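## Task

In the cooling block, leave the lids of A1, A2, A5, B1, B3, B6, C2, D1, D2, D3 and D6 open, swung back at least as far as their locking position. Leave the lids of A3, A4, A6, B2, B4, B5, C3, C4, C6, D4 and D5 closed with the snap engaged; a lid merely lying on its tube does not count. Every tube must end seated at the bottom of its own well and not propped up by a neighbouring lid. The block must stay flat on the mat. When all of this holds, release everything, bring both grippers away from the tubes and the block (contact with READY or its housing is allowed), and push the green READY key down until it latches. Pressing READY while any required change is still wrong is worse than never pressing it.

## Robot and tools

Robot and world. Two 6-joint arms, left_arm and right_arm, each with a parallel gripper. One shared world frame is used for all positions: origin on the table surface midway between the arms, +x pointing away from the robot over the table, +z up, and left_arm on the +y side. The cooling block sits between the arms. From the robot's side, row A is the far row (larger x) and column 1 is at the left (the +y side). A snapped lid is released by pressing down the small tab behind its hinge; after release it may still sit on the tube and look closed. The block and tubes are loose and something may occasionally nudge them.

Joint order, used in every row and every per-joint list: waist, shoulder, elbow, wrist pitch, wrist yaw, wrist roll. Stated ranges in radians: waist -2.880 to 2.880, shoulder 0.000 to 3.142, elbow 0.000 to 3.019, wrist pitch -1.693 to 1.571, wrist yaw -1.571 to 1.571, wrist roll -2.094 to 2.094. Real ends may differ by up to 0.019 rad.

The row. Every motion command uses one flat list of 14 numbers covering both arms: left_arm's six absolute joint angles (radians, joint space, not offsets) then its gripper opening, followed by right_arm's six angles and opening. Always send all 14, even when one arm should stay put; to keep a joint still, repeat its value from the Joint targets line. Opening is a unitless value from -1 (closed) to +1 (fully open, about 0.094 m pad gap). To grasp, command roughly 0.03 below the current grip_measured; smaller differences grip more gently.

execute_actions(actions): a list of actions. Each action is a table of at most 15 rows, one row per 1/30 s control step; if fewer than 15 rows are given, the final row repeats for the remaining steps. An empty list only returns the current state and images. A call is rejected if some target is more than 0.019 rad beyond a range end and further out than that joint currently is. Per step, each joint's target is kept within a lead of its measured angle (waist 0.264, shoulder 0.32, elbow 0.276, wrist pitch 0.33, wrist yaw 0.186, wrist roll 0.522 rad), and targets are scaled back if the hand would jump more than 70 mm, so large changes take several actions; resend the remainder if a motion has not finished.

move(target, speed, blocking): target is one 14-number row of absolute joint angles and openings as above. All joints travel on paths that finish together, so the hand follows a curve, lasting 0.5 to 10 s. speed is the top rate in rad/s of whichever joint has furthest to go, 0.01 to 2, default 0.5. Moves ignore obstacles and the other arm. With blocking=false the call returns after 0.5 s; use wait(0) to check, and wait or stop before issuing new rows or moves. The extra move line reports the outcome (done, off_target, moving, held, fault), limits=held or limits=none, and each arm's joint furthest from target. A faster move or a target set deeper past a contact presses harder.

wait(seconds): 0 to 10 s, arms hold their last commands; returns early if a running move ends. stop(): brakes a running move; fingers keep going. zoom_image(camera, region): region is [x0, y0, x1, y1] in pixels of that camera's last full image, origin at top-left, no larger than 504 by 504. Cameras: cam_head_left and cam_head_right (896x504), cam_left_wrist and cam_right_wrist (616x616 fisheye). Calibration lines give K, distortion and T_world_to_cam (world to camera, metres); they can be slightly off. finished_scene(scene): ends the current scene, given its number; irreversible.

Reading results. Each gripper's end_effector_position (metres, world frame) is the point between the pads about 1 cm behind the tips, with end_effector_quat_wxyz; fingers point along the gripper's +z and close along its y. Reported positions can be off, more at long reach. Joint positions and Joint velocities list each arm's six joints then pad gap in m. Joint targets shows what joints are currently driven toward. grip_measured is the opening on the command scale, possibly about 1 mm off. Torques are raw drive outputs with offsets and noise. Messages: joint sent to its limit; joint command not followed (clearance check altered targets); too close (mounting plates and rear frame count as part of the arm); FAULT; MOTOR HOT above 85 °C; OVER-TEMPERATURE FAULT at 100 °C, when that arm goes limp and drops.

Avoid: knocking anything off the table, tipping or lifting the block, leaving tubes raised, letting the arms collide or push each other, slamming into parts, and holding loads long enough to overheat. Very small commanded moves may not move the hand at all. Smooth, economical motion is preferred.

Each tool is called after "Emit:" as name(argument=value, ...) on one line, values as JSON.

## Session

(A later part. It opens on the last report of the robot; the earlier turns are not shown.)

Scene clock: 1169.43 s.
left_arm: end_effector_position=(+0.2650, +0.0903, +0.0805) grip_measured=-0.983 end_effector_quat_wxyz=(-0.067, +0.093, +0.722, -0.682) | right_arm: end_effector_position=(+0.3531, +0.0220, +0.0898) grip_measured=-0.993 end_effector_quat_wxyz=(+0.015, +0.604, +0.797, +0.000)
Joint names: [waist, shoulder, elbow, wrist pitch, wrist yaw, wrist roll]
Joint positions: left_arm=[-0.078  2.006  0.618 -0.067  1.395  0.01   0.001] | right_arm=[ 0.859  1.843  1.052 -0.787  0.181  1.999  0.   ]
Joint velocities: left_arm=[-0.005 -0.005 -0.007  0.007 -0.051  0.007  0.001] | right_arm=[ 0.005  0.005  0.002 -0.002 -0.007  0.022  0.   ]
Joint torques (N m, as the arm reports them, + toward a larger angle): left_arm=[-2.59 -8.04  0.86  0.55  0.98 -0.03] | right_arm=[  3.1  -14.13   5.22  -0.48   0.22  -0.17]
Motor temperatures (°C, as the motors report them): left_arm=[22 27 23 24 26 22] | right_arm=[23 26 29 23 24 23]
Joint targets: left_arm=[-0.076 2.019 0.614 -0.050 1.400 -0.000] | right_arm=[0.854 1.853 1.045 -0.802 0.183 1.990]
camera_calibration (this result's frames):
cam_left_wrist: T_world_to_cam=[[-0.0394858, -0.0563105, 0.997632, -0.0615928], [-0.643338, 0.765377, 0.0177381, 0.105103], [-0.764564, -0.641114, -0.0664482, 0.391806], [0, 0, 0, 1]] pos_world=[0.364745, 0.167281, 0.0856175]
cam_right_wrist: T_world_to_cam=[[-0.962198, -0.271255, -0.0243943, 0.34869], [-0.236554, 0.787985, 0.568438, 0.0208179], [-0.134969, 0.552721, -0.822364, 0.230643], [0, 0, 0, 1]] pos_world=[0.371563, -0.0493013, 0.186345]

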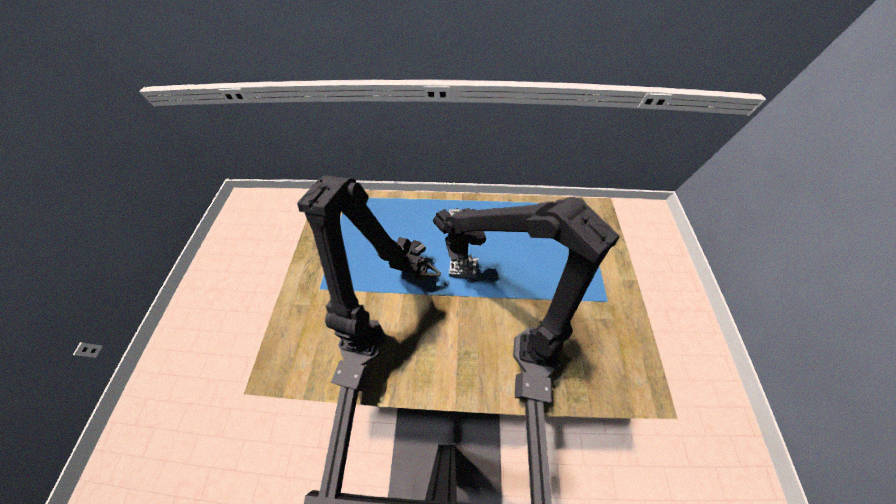

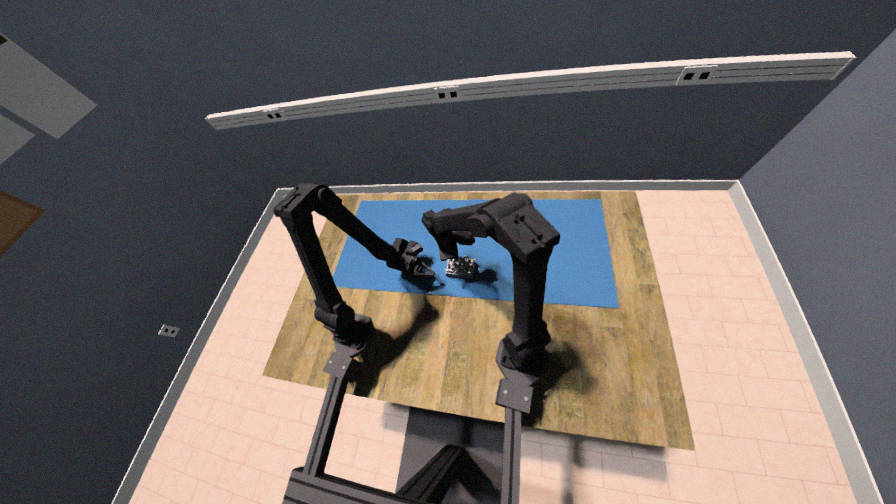

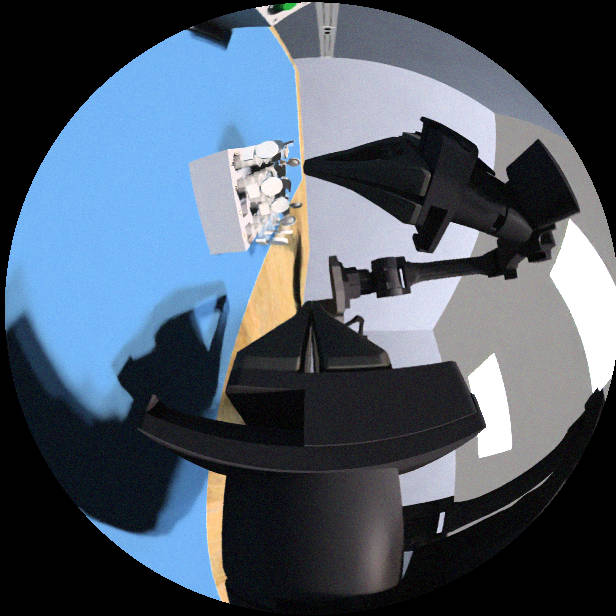

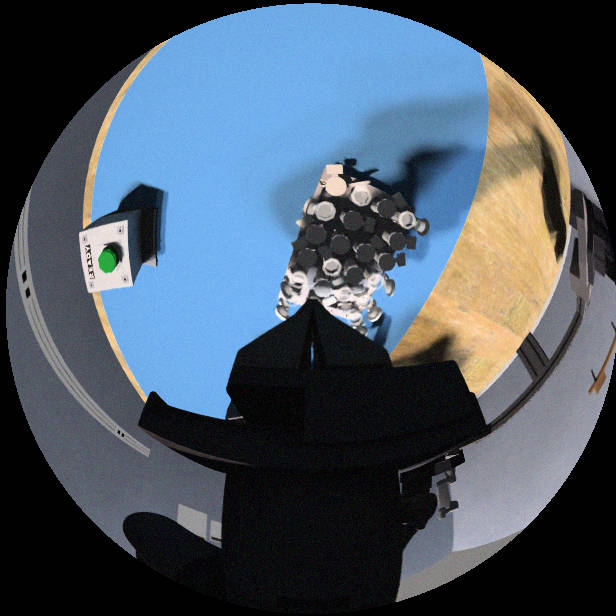

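Emit:
execute_actions(actions=[[[-0.076,2.019,0.614,-0.05,1.4,0,-1,0.858,1.858,1.047,-0.78,0.178,1.99,-1],[-0.076,2.019,0.614,-0.05,1.4,0,-1,0.858,1.862,1.047,-0.768,0.176,1.99,-1],[-0.076,2.019,0.614,-0.05,1.4,0,-1,0.858,1.867,1.047,-0.763,0.174,1.99,-1],[-0.076,2.019,0.614,-0.05,1.4,0,-1,0.858,1.872,1.047,-0.758,0.172,1.99,-1],[-0.076,2.019,0.614,-0.05,1.4,0,-1,0.858,1.877,1.047,-0.753,0.170,1.99,-1],[-0.076,2.019,0.614,-0.05,1.4,0,-1,0.858,1.882,1.047,-0.748,0.168,1.99,-1],[-0.076,2.019,0.614,-0.05,1.4,0,-1,0.858,1.887,1.047,-0.743,0.166,1.99,-1],[-0.076,2.019,0.614,-0.05,1.4,0,-1,0.858,1.892,1.047,-0.738,0.166,1.99,-1],[-0.076,2.019,0.614,-0.05,1.4,0,-1,0.858,1.896,1.047,-0.734,0.166,1.99,-1],[-0.076,2.019,0.614,-0.05,1.4,0,-1,0.858,1.900,1.047,-0.730,0.166,1.99,-1],[-0.076,2.019,0.614,-0.05,1.4,0,-1,0.858,1.903,1.047,-0.727,0.166,1.99,-1],[-0.076,2.019,0.614,-0.05,1.4,0,-1,0.858,1.906,1.047,-0.724,0.166,1.99,-1],[-0.076,2.019,0.614,-0.05,1.4,0,-1,0.858,1.908,1.047,-0.722,0.166,1.99,-1],[-0.076,2.019,0.614,-0.05,1.4,0,-1,0.858,1.909,1.047,-0.721,0.166,1.99,-1],[-0.076,2.019,0.614,-0.05,1.4,0,-1,0.858,1.910,1.047,-0.721,0.166,1.99,-1]],[[-0.076,2.019,0.614,-0.05,1.4,0,-1,0.858,1.910,1.047,-0.721,0.166,1.99,-1]]])

Emit:
zoom_image(camera="cam_left_wrist", region=[220, 110, 340, 250])

Scene clock: 1182.33 s.
left_arm: end_effector_position=(+0.2650, +0.0903, +0.0805) grip_measured=-0.983 end_effector_quat_wxyz=(-0.067, +0.093, +0.722, -0.682) | right_arm: end_effector_position=(+0.3513, +0.0279, +0.0659) grip_measured=-0.993 end_effector_quat_wxyz=(+0.009, +0.604, +0.797, -0.001)
Joint names: [waist, shoulder, elbow, wrist pitch, wrist yaw, wrist roll]
Joint positions: left_arm=[-0.078  2.006  0.618 -0.067  1.395  0.01   0.001] | right_arm=[ 0.859  1.898  1.052 -0.737  0.169  1.999  0.   ]
Joint velocities: left_arm=[ 0.005 -0.024  0.007 -0.012  0.022 -0.007  0.   ] | right_arm=[-0.005 -0.005 -0.007 -0.017 -0.051  0.007 -0.   ]
Joint torques (N m, as the arm reports them, + toward a larger angle): left_arm=[-2.71 -8.53  0.87  0.51  0.99 -0.03] | right_arm=[  2.45 -14.04   4.59   0.45   0.01  -0.12]
Motor temperatures (°C, as the motors report them): left_arm=[22 27 23 24 26 22] | right_arm=[23 26 29 23 24 23]
Joint targets: left_arm=[-0.076 2.019 0.614 -0.050 1.400 0.000] | right_arm=[0.858 1.910 1.047 -0.721 0.166 1.990]
camera_calibration (this result's frames):
cam_left_wrist: T_world_to_cam=[[-0.0394858, -0.0563105, 0.997632, -0.0615928], [-0.643338, 0.765377, 0.0177381, 0.105103], [-0.764564, -0.641114, -0.0664482, 0.391806], [0, 0, 0, 1]] pos_world=[0.364745, 0.167281, 0.0856175]
cam_right_wrist: T_world_to_cam=[[-0.96208, -0.272391, -0.0143495, 0.347287], [-0.230728, 0.784612, 0.575456, 0.0269475], [-0.14549, 0.556945, -0.817707, 0.21072], [0, 0, 0, 1]] pos_world=[0.370993, -0.0439049, 0.161784]

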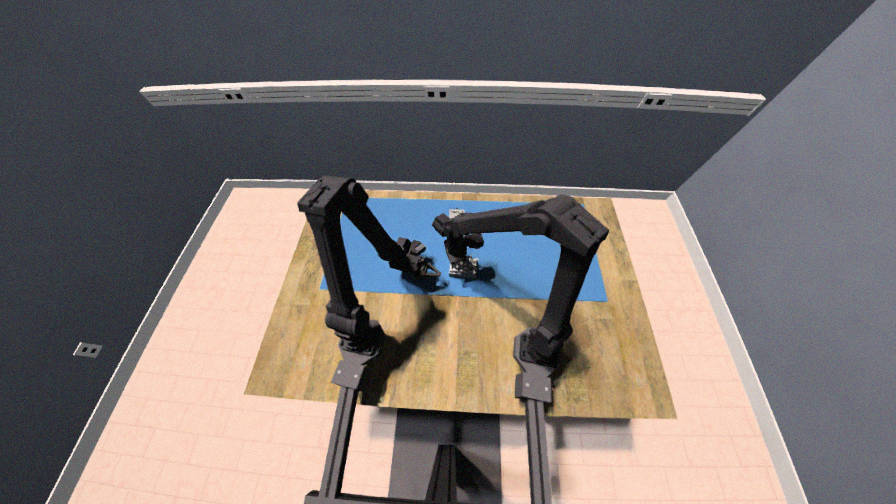

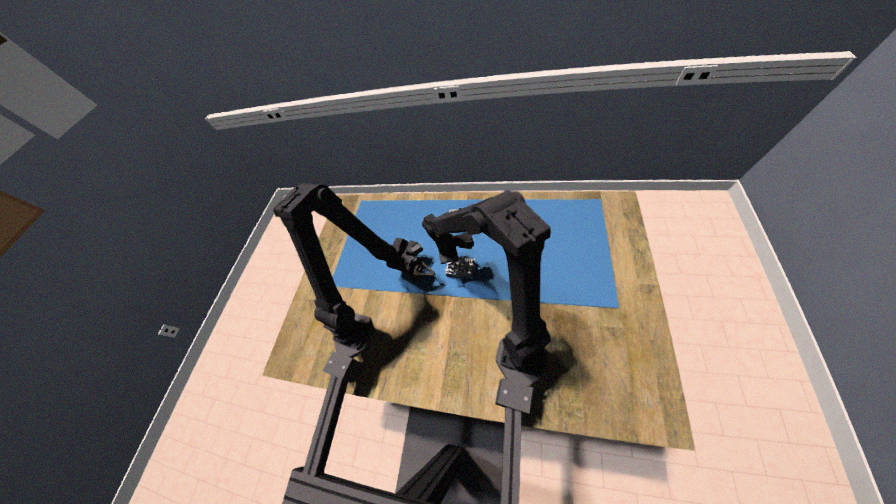

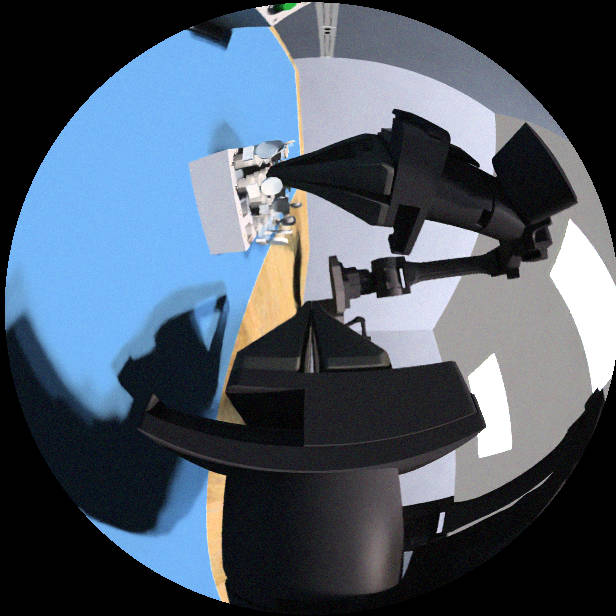

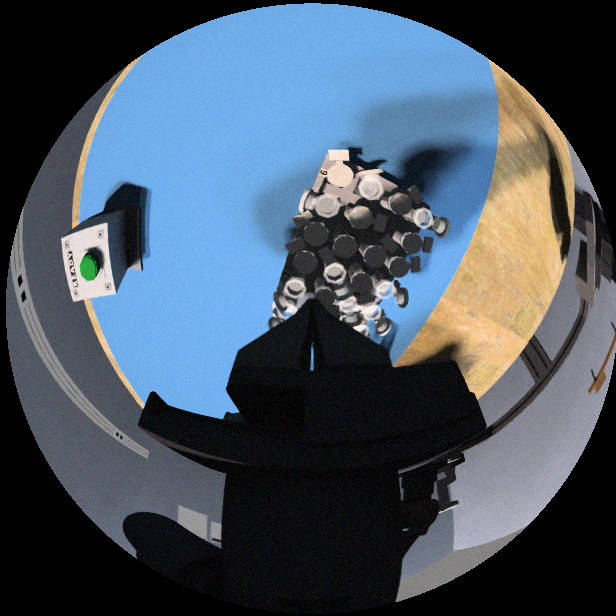

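Region (220, 110, 340, 250) of cam_left_wrist's 616x616 image, scaled by 3.600, with more detail than that image has; it fills the left 432 columns of this view, and the rest is white.

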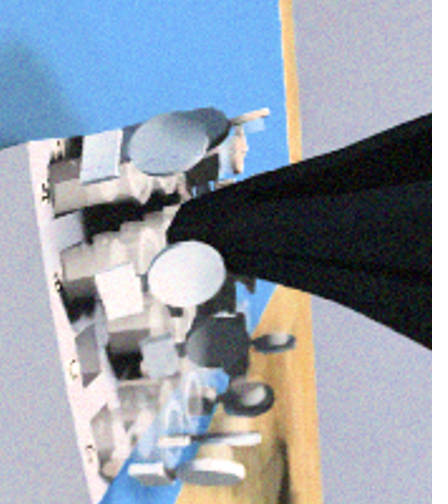

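Emit:
execute_actions(actions=[[[-0.076,2.019,0.614,-0.05,1.4,0,-1,0.858,1.908,1.047,-0.720,0.162,1.99,-1],[-0.076,2.019,0.614,-0.05,1.4,0,-1,0.858,1.908,1.047,-0.719,0.157,1.99,-1],[-0.076,2.019,0.614,-0.05,1.4,0,-1,0.858,1.908,1.047,-0.718,0.152,1.99,-1],[-0.076,2.019,0.614,-0.05,1.4,0,-1,0.858,1.908,1.047,-0.717,0.147,1.99,-1],[-0.076,2.019,0.614,-0.05,1.4,0,-1,0.858,1.908,1.047,-0.716,0.142,1.99,-1],[-0.076,2.019,0.614,-0.05,1.4,0,-1,0.858,1.908,1.047,-0.715,0.137,1.99,-1],[-0.076,2.019,0.614,-0.05,1.4,0,-1,0.858,1.908,1.047,-0.714,0.132,1.99,-1],[-0.076,2.019,0.614,-0.05,1.4,0,-1,0.858,1.908,1.047,-0.712,0.127,1.99,-1],[-0.076,2.019,0.614,-0.05,1.4,0,-1,0.858,1.908,1.047,-0.711,0.122,1.99,-1],[-0.076,2.019,0.614,-0.05,1.4,0,-1,0.858,1.908,1.047,-0.710,0.117,1.99,-1],[-0.076,2.019,0.614,-0.05,1.4,0,-1,0.858,1.908,1.047,-0.708,0.112,1.99,-1],[-0.076,2.019,0.614,-0.05,1.4,0,-1,0.858,1.908,1.047,-0.707,0.108,1.99,-1],[-0.076,2.019,0.614,-0.05,1.4,0,-1,0.858,1.908,1.047,-0.706,0.105,1.99,-1]],[[-0.076,2.019,0.614,-0.05,1.4,0,-1,0.858,1.908,1.047,-0.706,0.105,1.99,-1]]])

Emit:
zoom_image(camera="cam_left_wrist", region=[220, 110, 340, 250])

Scene clock: 1191.70 s.
left_arm: end_effector_position=(+0.2650, +0.0903, +0.0805) grip_measured=-0.983 end_effector_quat_wxyz=(-0.067, +0.093, +0.722, -0.682) | right_arm: end_effector_position=(+0.3475, +0.0360, +0.0659) grip_measured=-0.993 end_effector_quat_wxyz=(-0.016, +0.605, +0.796, +0.009)
Joint names: [waist, shoulder, elbow, wrist pitch, wrist yaw, wrist roll]
Joint positions: left_arm=[-0.078  2.006  0.618 -0.067  1.395  0.01   0.001] | right_arm=[ 0.858  1.898  1.052 -0.728  0.117  1.999  0.   ]
Joint velocities: left_arm=[-0.005 -0.015  0.017 -0.012  0.007  0.007 -0.   ] | right_arm=[-0.005 -0.024 -0.007 -0.002  0.022  0.037 -0.   ]
Joint torques (N m, as the arm reports them, + toward a larger angle): left_arm=[-2.57 -8.12  0.88  0.48  0.97 -0.01] | right_arm=[  1.89 -13.85   4.76   0.95  -0.43  -0.19]
Motor temperatures (°C, as the motors report them): left_arm=[22 27 23 24 26 22] | right_arm=[23 26 29 23 24 23]
Joint targets: left_arm=[-0.076 2.019 0.614 -0.050 1.400 -0.000] | right_arm=[0.858 1.908 1.047 -0.706 0.105 1.990]
camera_calibration (this result's frames):
cam_left_wrist: T_world_to_cam=[[-0.0394858, -0.0563105, 0.997632, -0.0615928], [-0.643338, 0.765377, 0.0177381, 0.105103], [-0.764564, -0.641114, -0.0664482, 0.391806], [0, 0, 0, 1]] pos_world=[0.364745, 0.167281, 0.0856175]
cam_right_wrist: T_world_to_cam=[[-0.962798, -0.27022, -0.00121359, 0.345136], [-0.213414, 0.757625, 0.616813, 0.0119335], [-0.165756, 0.594125, -0.787109, 0.209376], [0, 0, 0, 1]] pos_world=[0.369548, -0.0401739, 0.157859]

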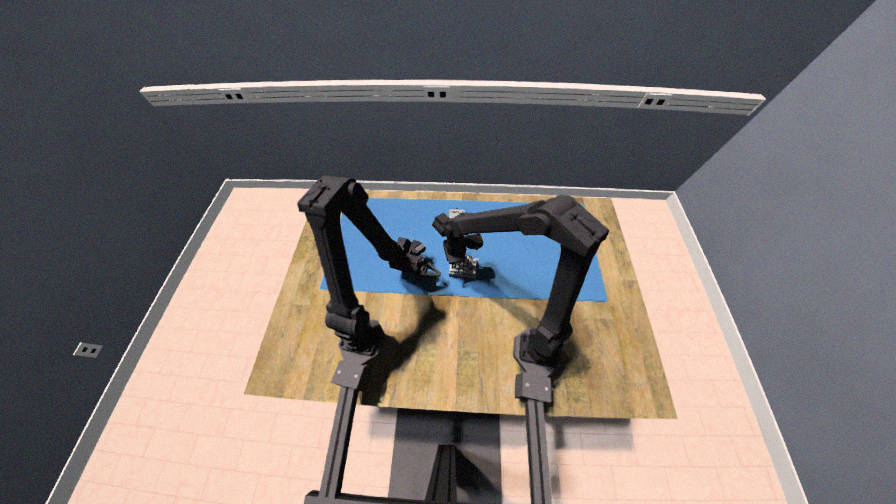

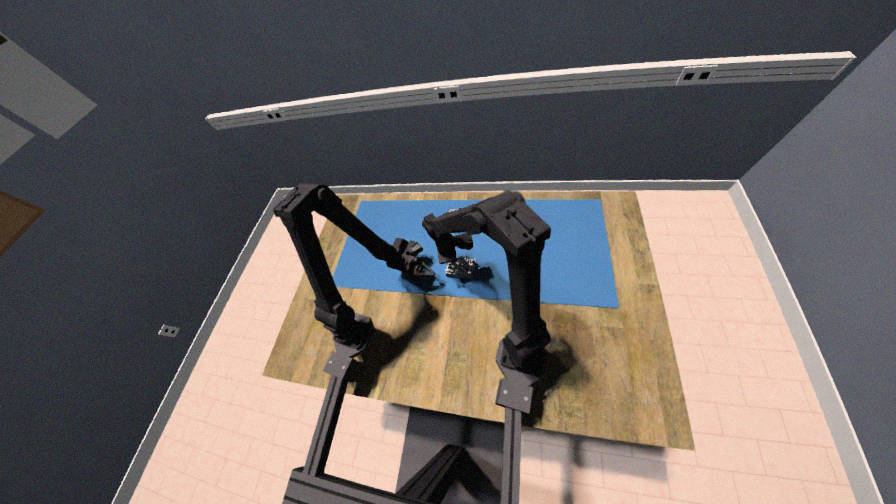

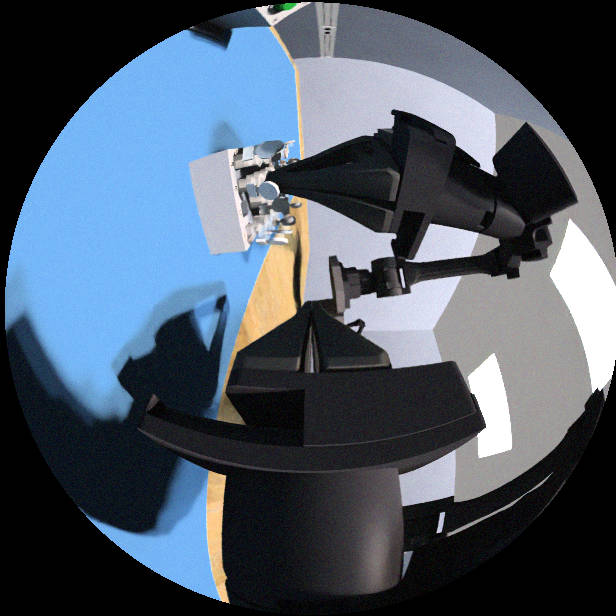

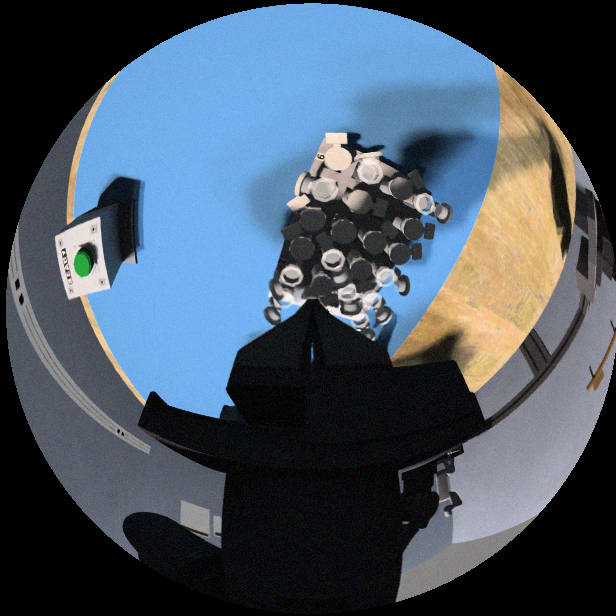

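Region (220, 110, 340, 250) of cam_left_wrist's 616x616 image, scaled by 3.600, with more detail than that image has; it fills the left 432 columns of this view, and the rest is white.

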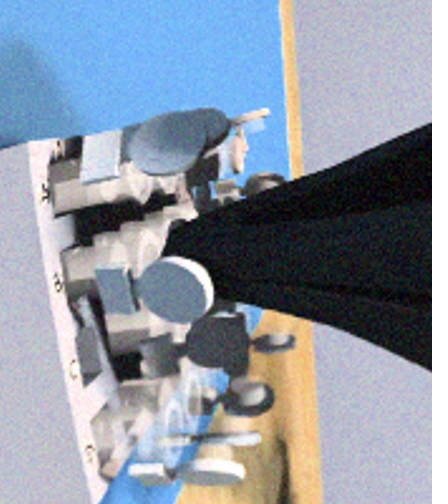

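Emit:
execute_actions(actions=[[[-0.076,2.019,0.614,-0.05,1.4,0,-1,0.858,1.9,1.047,-0.72,0.12,1.99,-1],[-0.076,2.019,0.614,-0.05,1.4,0,-1,0.858,1.895,1.047,-0.735,0.13,1.99,-1],[-0.076,2.019,0.614,-0.05,1.4,0,-1,0.858,1.895,1.047,-0.745,0.14,1.99,-1],[-0.076,2.019,0.614,-0.05,1.4,0,-1,0.858,1.893,1.047,-0.748,0.148,1.99,-1],[-0.076,2.019,0.614,-0.05,1.4,0,-1,0.858,1.889,1.047,-0.751,0.155,1.99,-1],[-0.076,2.019,0.614,-0.05,1.4,0,-1,0.858,1.884,1.047,-0.754,0.16,1.99,-1],[-0.076,2.019,0.614,-0.05,1.4,0,-1,0.858,1.878,1.047,-0.757,0.16,1.99,-1],[-0.076,2.019,0.614,-0.05,1.4,0,-1,0.858,1.872,1.047,-0.760,0.16,1.99,-1],[-0.076,2.019,0.614,-0.05,1.4,0,-1,0.858,1.866,1.047,-0.763,0.16,1.99,-1],[-0.076,2.019,0.614,-0.05,1.4,0,-1,0.858,1.860,1.047,-0.766,0.16,1.99,-1],[-0.076,2.019,0.614,-0.05,1.4,0,-1,0.858,1.854,1.047,-0.769,0.16,1.99,-1],[-0.076,2.019,0.614,-0.05,1.4,0,-1,0.858,1.849,1.047,-0.772,0.16,1.99,-1],[-0.076,2.019,0.614,-0.05,1.4,0,-1,0.858,1.845,1.047,-0.774,0.16,1.99,-1],[-0.076,2.019,0.614,-0.05,1.4,0,-1,0.858,1.842,1.047,-0.775,0.16,1.99,-1],[-0.076,2.019,0.614,-0.05,1.4,0,-1,0.858,1.84,1.047,-0.775,0.16,1.99,-1]]])

Emit:
move(target=[-0.076,2.019,0.614,-0.05,1.4,0,-1,0.89,1.803,0.974,-0.775,0.183,0.335,-1], speed=1.5)

Emit:
zoom_image(camera="cam_right_wrist", region=[230, 200, 400, 330])

Emit:
zoom_image(camera="cam_left_wrist", region=[220, 110, 340, 250])

Scene clock: 1211.57 s.
left_arm: end_effector_position=(+0.2650, +0.0903, +0.0805) grip_measured=-0.983 end_effector_quat_wxyz=(-0.067, +0.093, +0.722, -0.682) | right_arm: end_effector_position=(+0.3544, +0.0289, +0.0848) grip_measured=-0.993 end_effector_quat_wxyz=(+0.006, +0.606, +0.796, +0.012)
Joint names: [waist, shoulder, elbow, wrist pitch, wrist yaw, wrist roll]
Joint positions: left_arm=[-0.078  2.006  0.618 -0.067  1.395  0.01   0.001] | right_arm=[ 0.858  1.854  1.052 -0.757  0.157  1.999  0.   ]
Joint velocities: left_arm=[ 0.005 -0.015 -0.007  0.012 -0.051 -0.007 -0.   ] | right_arm=[-0.024 -0.19  -0.002 -0.022 -0.007 -0.037  0.001]
Joint torques (N m, as the arm reports them, + toward a larger angle): left_arm=[-2.7  -8.31  0.86  0.5   0.94 -0.02] | right_arm=[  3.58 -14.43   5.15  -0.34   0.28  -0.11]
Motor temperatures (°C, as the motors report them): left_arm=[22 27 23 24 26 22] | right_arm=[23 26 29 23 24 23]
Joint targets: left_arm=[-0.076 2.019 0.614 -0.050 1.400 0.000] | right_arm=[0.858 1.840 1.047 -0.775 0.160 1.990]
camera_calibration (this result's frames):
cam_left_wrist: T_world_to_cam=[[-0.0394858, -0.0563105, 0.997632, -0.0615928], [-0.643338, 0.765377, 0.0177381, 0.105103], [-0.764564, -0.641114, -0.0664482, 0.391806], [0, 0, 0, 1]] pos_world=[0.364745, 0.167281, 0.0856175]
cam_right_wrist: T_world_to_cam=[[-0.962988, -0.267721, -0.0313038, 0.352433], [-0.233666, 0.771263, 0.592075, 0.0159594], [-0.134367, 0.577476, -0.805275, 0.220516], [0, 0, 0, 1]] pos_world=[0.372748, -0.0452979, 0.179159]

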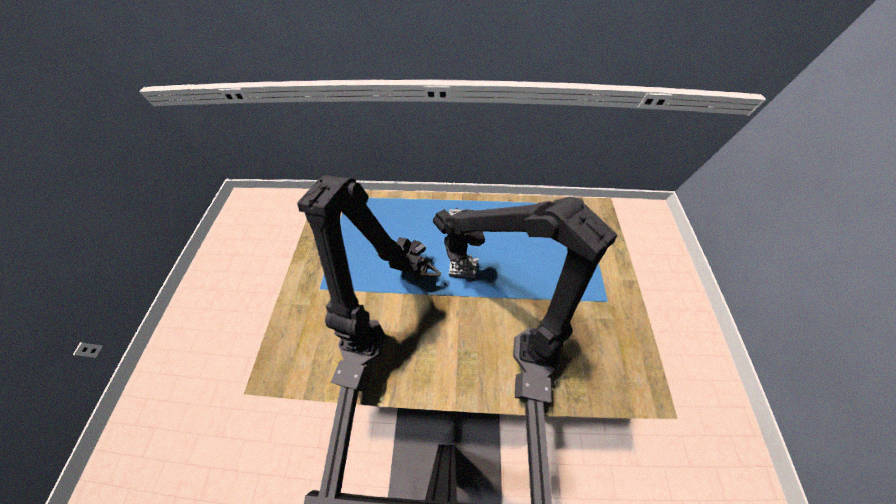

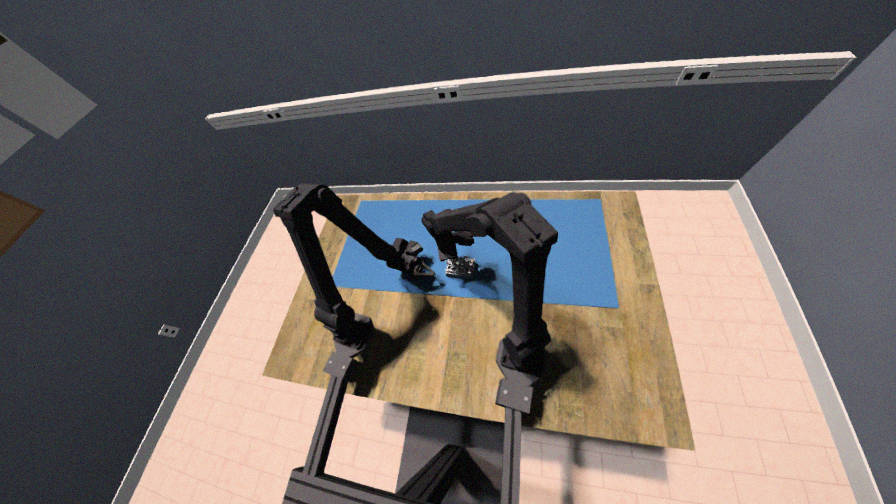

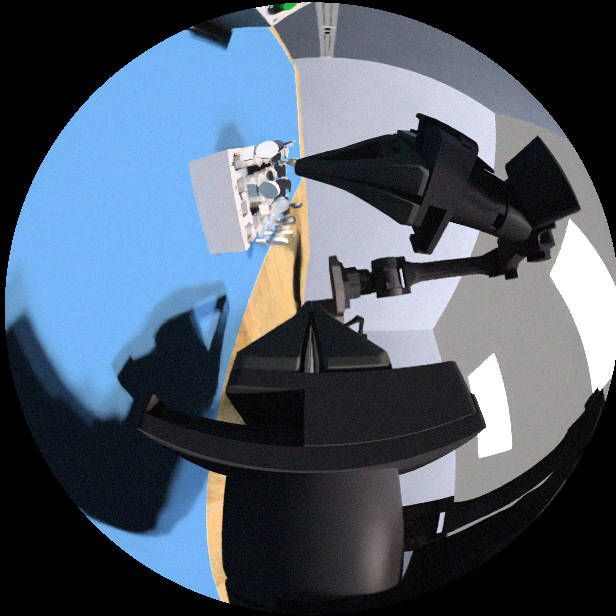

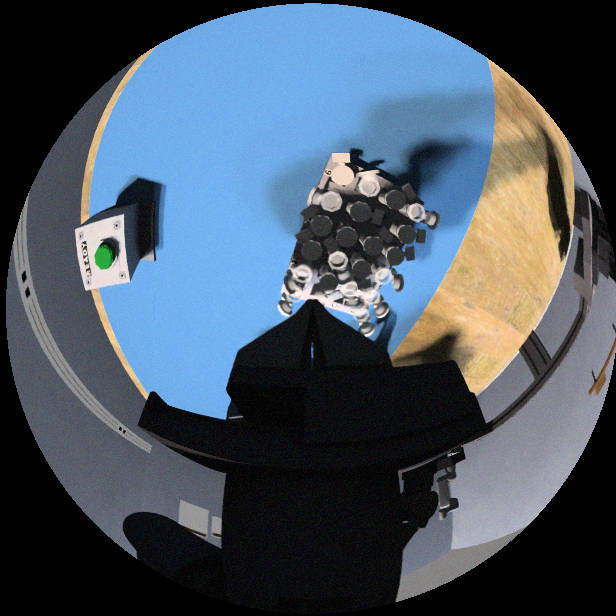

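Scene clock: 1213.77 s.
left_arm: end_effector_position=(+0.2650, +0.0903, +0.0805) grip_measured=-0.983 end_effector_quat_wxyz=(-0.067, +0.093, +0.722, -0.682) | right_arm: end_effector_position=(+0.3311, +0.0146, +0.0863) grip_measured=-0.993 end_effector_quat_wxyz=(+0.009, -0.186, +0.982, -0.012)
Joint names: [waist, shoulder, elbow, wrist pitch, wrist yaw, wrist roll]
Joint positions: left_arm=[-0.078  2.006  0.618 -0.067  1.395  0.01   0.001] | right_arm=[ 0.877  1.812  0.986 -0.757  0.18   0.345  0.   ]
Joint velocities: left_arm=[-0.005  0.005 -0.002  0.012 -0.037 -0.081 -0.   ] | right_arm=[-0.015 -0.024  0.012 -0.007 -0.066 -0.051  0.   ]
Joint torques (N m, as the arm reports them, + toward a larger angle): left_arm=[-2.5  -8.45  0.81  0.58  0.96 -0.03] | right_arm=[  3.86 -15.12   4.72  -0.49   0.28  -0.19]
Motor temperatures (°C, as the motors report them): left_arm=[22 27 23 24 26 22] | right_arm=[23 26 29 23 24 23]
Joint targets: left_arm=[-0.076 2.019 0.614 -0.050 1.400 -0.000] | right_arm=[0.890 1.803 0.974 -0.775 0.183 0.335]
move: done; limits=none; left_arm: farthest joint: the wrist pitch, 0.017 radians from its target (0.017 radians at the start); right_arm: farthest joint: the wrist pitch, 0.018 radians from its target (0.018 radians at the start)
camera_calibration (this result's frames):
cam_left_wrist: T_world_to_cam=[[-0.0394858, -0.0563105, 0.997632, -0.0615928], [-0.643338, 0.765377, 0.0177381, 0.105103], [-0.764564, -0.641114, -0.0664482, 0.391806], [0, 0, 0, 1]] pos_world=[0.364745, 0.167281, 0.0856175]
cam_right_wrist: T_world_to_cam=[[0.367749, -0.929696, 0.0206174, -0.109277], [-0.763349, -0.289138, 0.577666, 0.21281], [-0.531092, -0.228174, -0.816013, 0.370893], [0, 0, 0, 1]] pos_world=[0.399613, 0.0445657, 0.181974]

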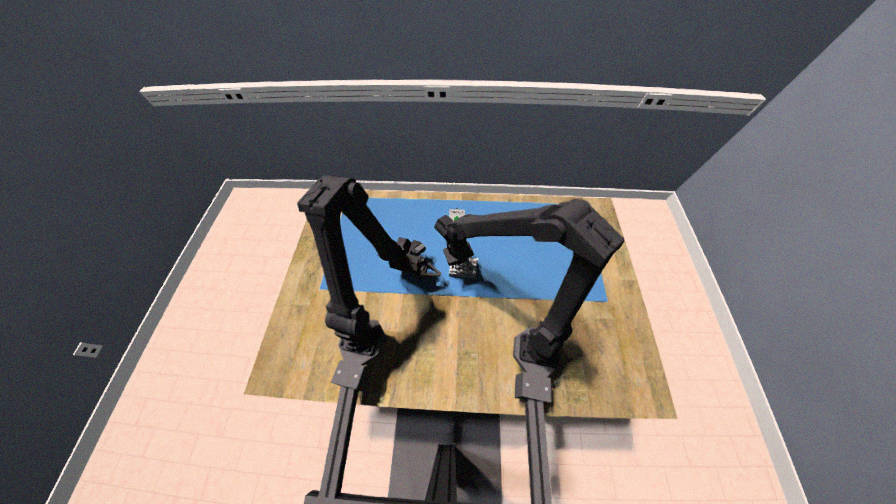

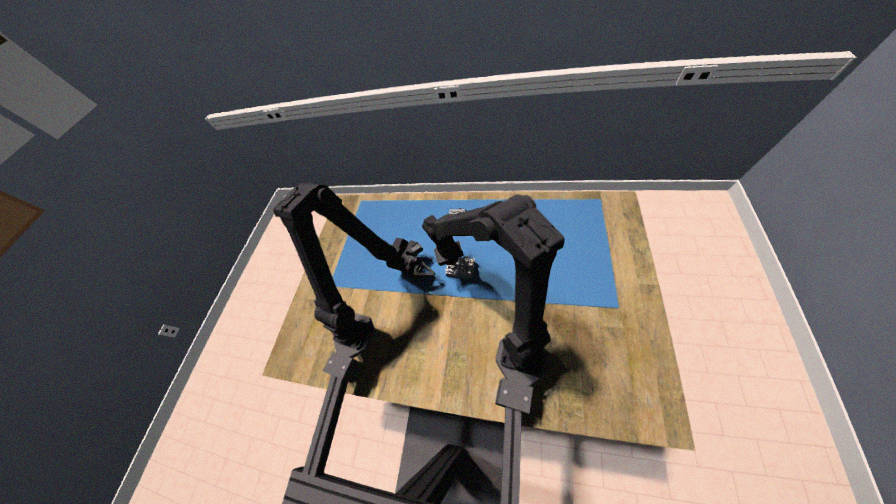

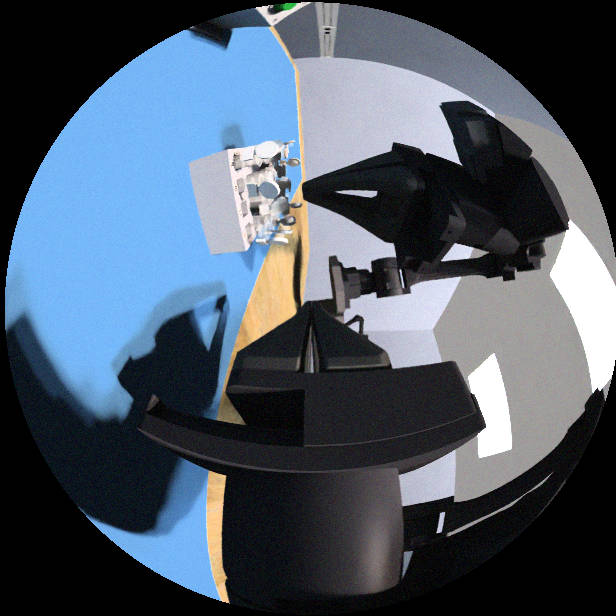

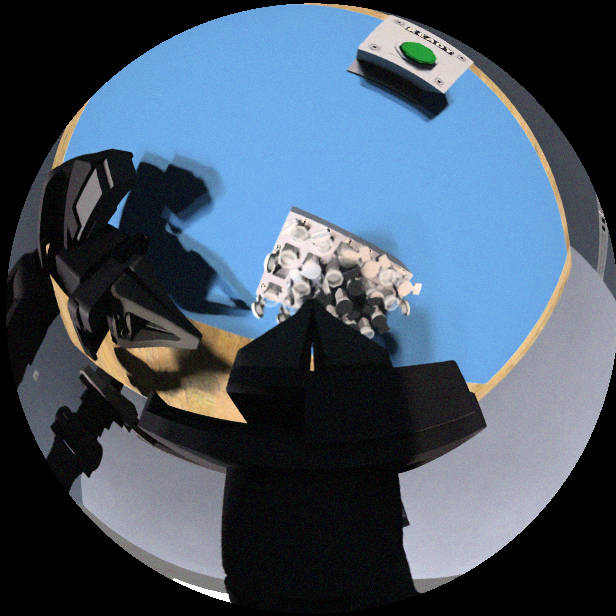

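Region (230, 200, 400, 330) of cam_right_wrist's 616x616 image, scaled by 2.965, with more detail than that image has; it fills the top 385 rows of this view, and the rest is white.

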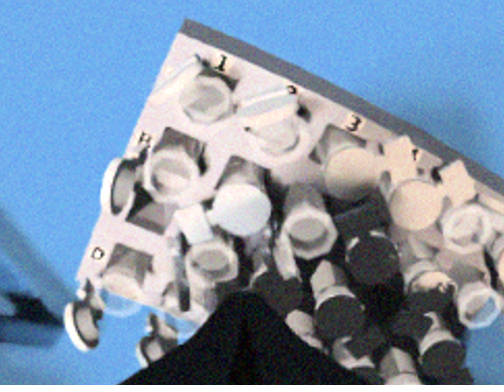

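Region (220, 110, 340, 250) of cam_left_wrist's 616x616 image, scaled by 3.600, with more detail than that image has; it fills the left 432 columns of this view, and the rest is white.

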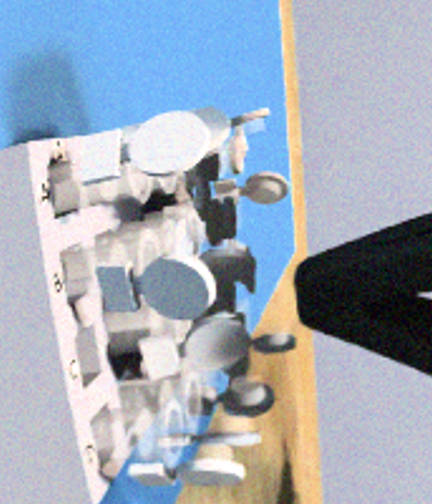

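Emit:
execute_actions(actions=[[[-0.076,2.019,0.614,-0.05,1.4,0,-1,0.88,1.815,0.981,-0.755,0.178,0.34,-1],[-0.076,2.019,0.614,-0.05,1.4,0,-1,0.88,1.825,0.981,-0.742,0.176,0.34,-1],[-0.076,2.019,0.614,-0.05,1.4,0,-1,0.88,1.829,0.981,-0.738,0.174,0.34,-1],[-0.076,2.019,0.614,-0.05,1.4,0,-1,0.88,1.833,0.981,-0.734,0.172,0.34,-1],[-0.076,2.019,0.614,-0.05,1.4,0,-1,0.88,1.837,0.981,-0.730,0.170,0.34,-1],[-0.076,2.019,0.614,-0.05,1.4,0,-1,0.88,1.841,0.981,-0.726,0.168,0.34,-1],[-0.076,2.019,0.614,-0.05,1.4,0,-1,0.88,1.845,0.981,-0.722,0.168,0.34,-1],[-0.076,2.019,0.614,-0.05,1.4,0,-1,0.88,1.849,0.981,-0.718,0.168,0.34,-1],[-0.076,2.019,0.614,-0.05,1.4,0,-1,0.88,1.853,0.981,-0.715,0.168,0.34,-1],[-0.076,2.019,0.614,-0.05,1.4,0,-1,0.88,1.856,0.981,-0.712,0.168,0.34,-1],[-0.076,2.019,0.614,-0.05,1.4,0,-1,0.88,1.859,0.981,-0.710,0.168,0.34,-1],[-0.076,2.019,0.614,-0.05,1.4,0,-1,0.88,1.861,0.981,-0.708,0.168,0.34,-1],[-0.076,2.019,0.614,-0.05,1.4,0,-1,0.88,1.863,0.981,-0.707,0.168,0.34,-1]],[[-0.076,2.019,0.614,-0.05,1.4,0,-1,0.88,1.863,0.981,-0.707,0.168,0.34,-1]]])

Emit:
zoom_image(camera="cam_right_wrist", region=[250, 230, 380, 330])

Scene clock: 1227.73 s.
left_arm: end_effector_position=(+0.2650, +0.0903, +0.0805) grip_measured=-0.983 end_effector_quat_wxyz=(-0.067, +0.093, +0.722, -0.682) | right_arm: end_effector_position=(+0.3295, +0.0185, +0.0704) grip_measured=-0.993 end_effector_quat_wxyz=(+0.004, -0.187, +0.982, -0.009)
Joint names: [waist, shoulder, elbow, wrist pitch, wrist yaw, wrist roll]
Joint positions: left_arm=[-0.078  2.006  0.618 -0.067  1.395  0.01   0.001] | right_arm=[ 0.877  1.85   0.986 -0.724  0.171  0.344  0.   ]
Joint velocities: left_arm=[ 0.005 -0.015 -0.007 -0.007 -0.051  0.007 -0.001] | right_arm=[-0.015  0.005 -0.032  0.017 -0.007 -0.037  0.001]
Joint torques (N m, as the arm reports them, + toward a larger angle): left_arm=[-2.65 -8.34  0.87  0.56  0.97 -0.03] | right_arm=[  2.4  -13.17   4.83   0.82  -0.02  -0.12]
Motor temperatures (°C, as the motors report them): left_arm=[22 27 23 24 26 22] | right_arm=[23 26 29 23 24 23]
Joint targets: left_arm=[-0.076 2.019 0.614 -0.050 1.400 0.000] | right_arm=[0.880 1.863 0.981 -0.707 0.168 0.340]
camera_calibration (this result's frames):
cam_left_wrist: T_world_to_cam=[[-0.0394858, -0.0563105, 0.997632, -0.0615928], [-0.643338, 0.765377, 0.0177381, 0.105103], [-0.764564, -0.641114, -0.0664482, 0.391806], [0, 0, 0, 1]] pos_world=[0.364745, 0.167281, 0.0856175]
cam_right_wrist: T_world_to_cam=[[0.369028, -0.929316, 0.0137753, -0.104691], [-0.757185, -0.292014, 0.584293, 0.219442], [-0.53897, -0.226051, -0.811426, 0.360223], [0, 0, 0, 1]] pos_world=[0.398941, 0.0482179, 0.165518]

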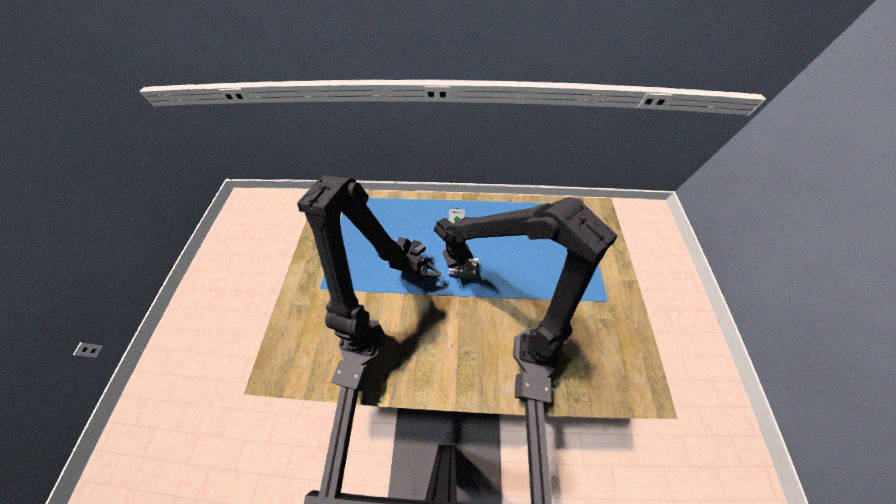

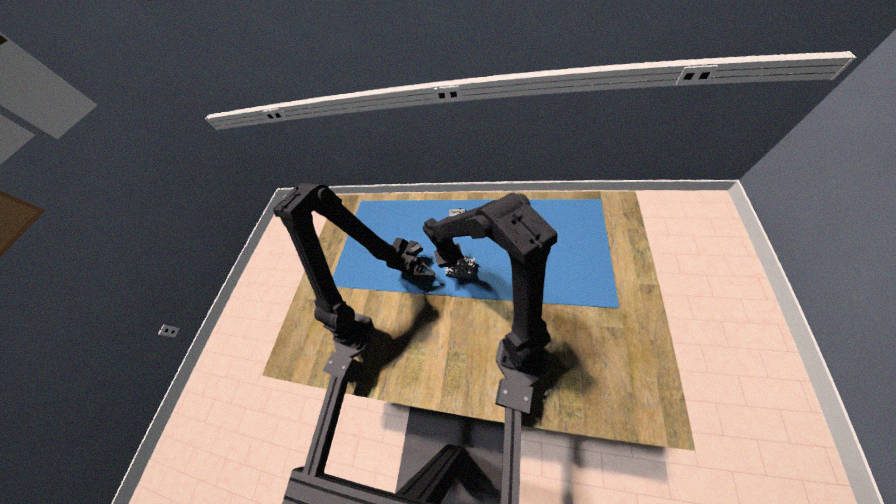

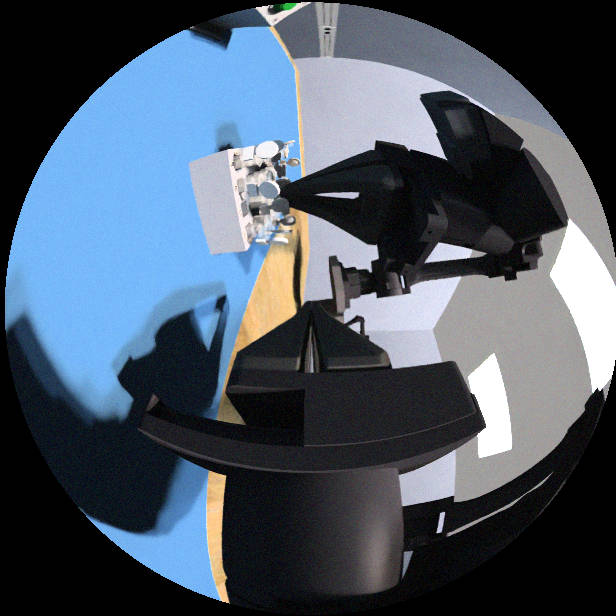

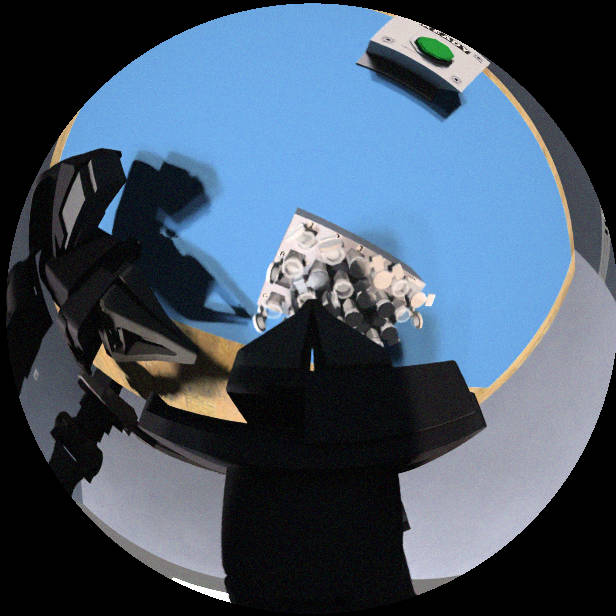

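Region (250, 230, 380, 330) of cam_right_wrist's 616x616 image, scaled by 3.877, with more detail than that image has; it fills the top 388 rows of this view, and the rest is white.

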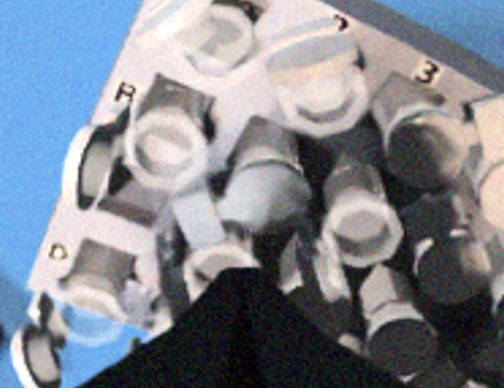

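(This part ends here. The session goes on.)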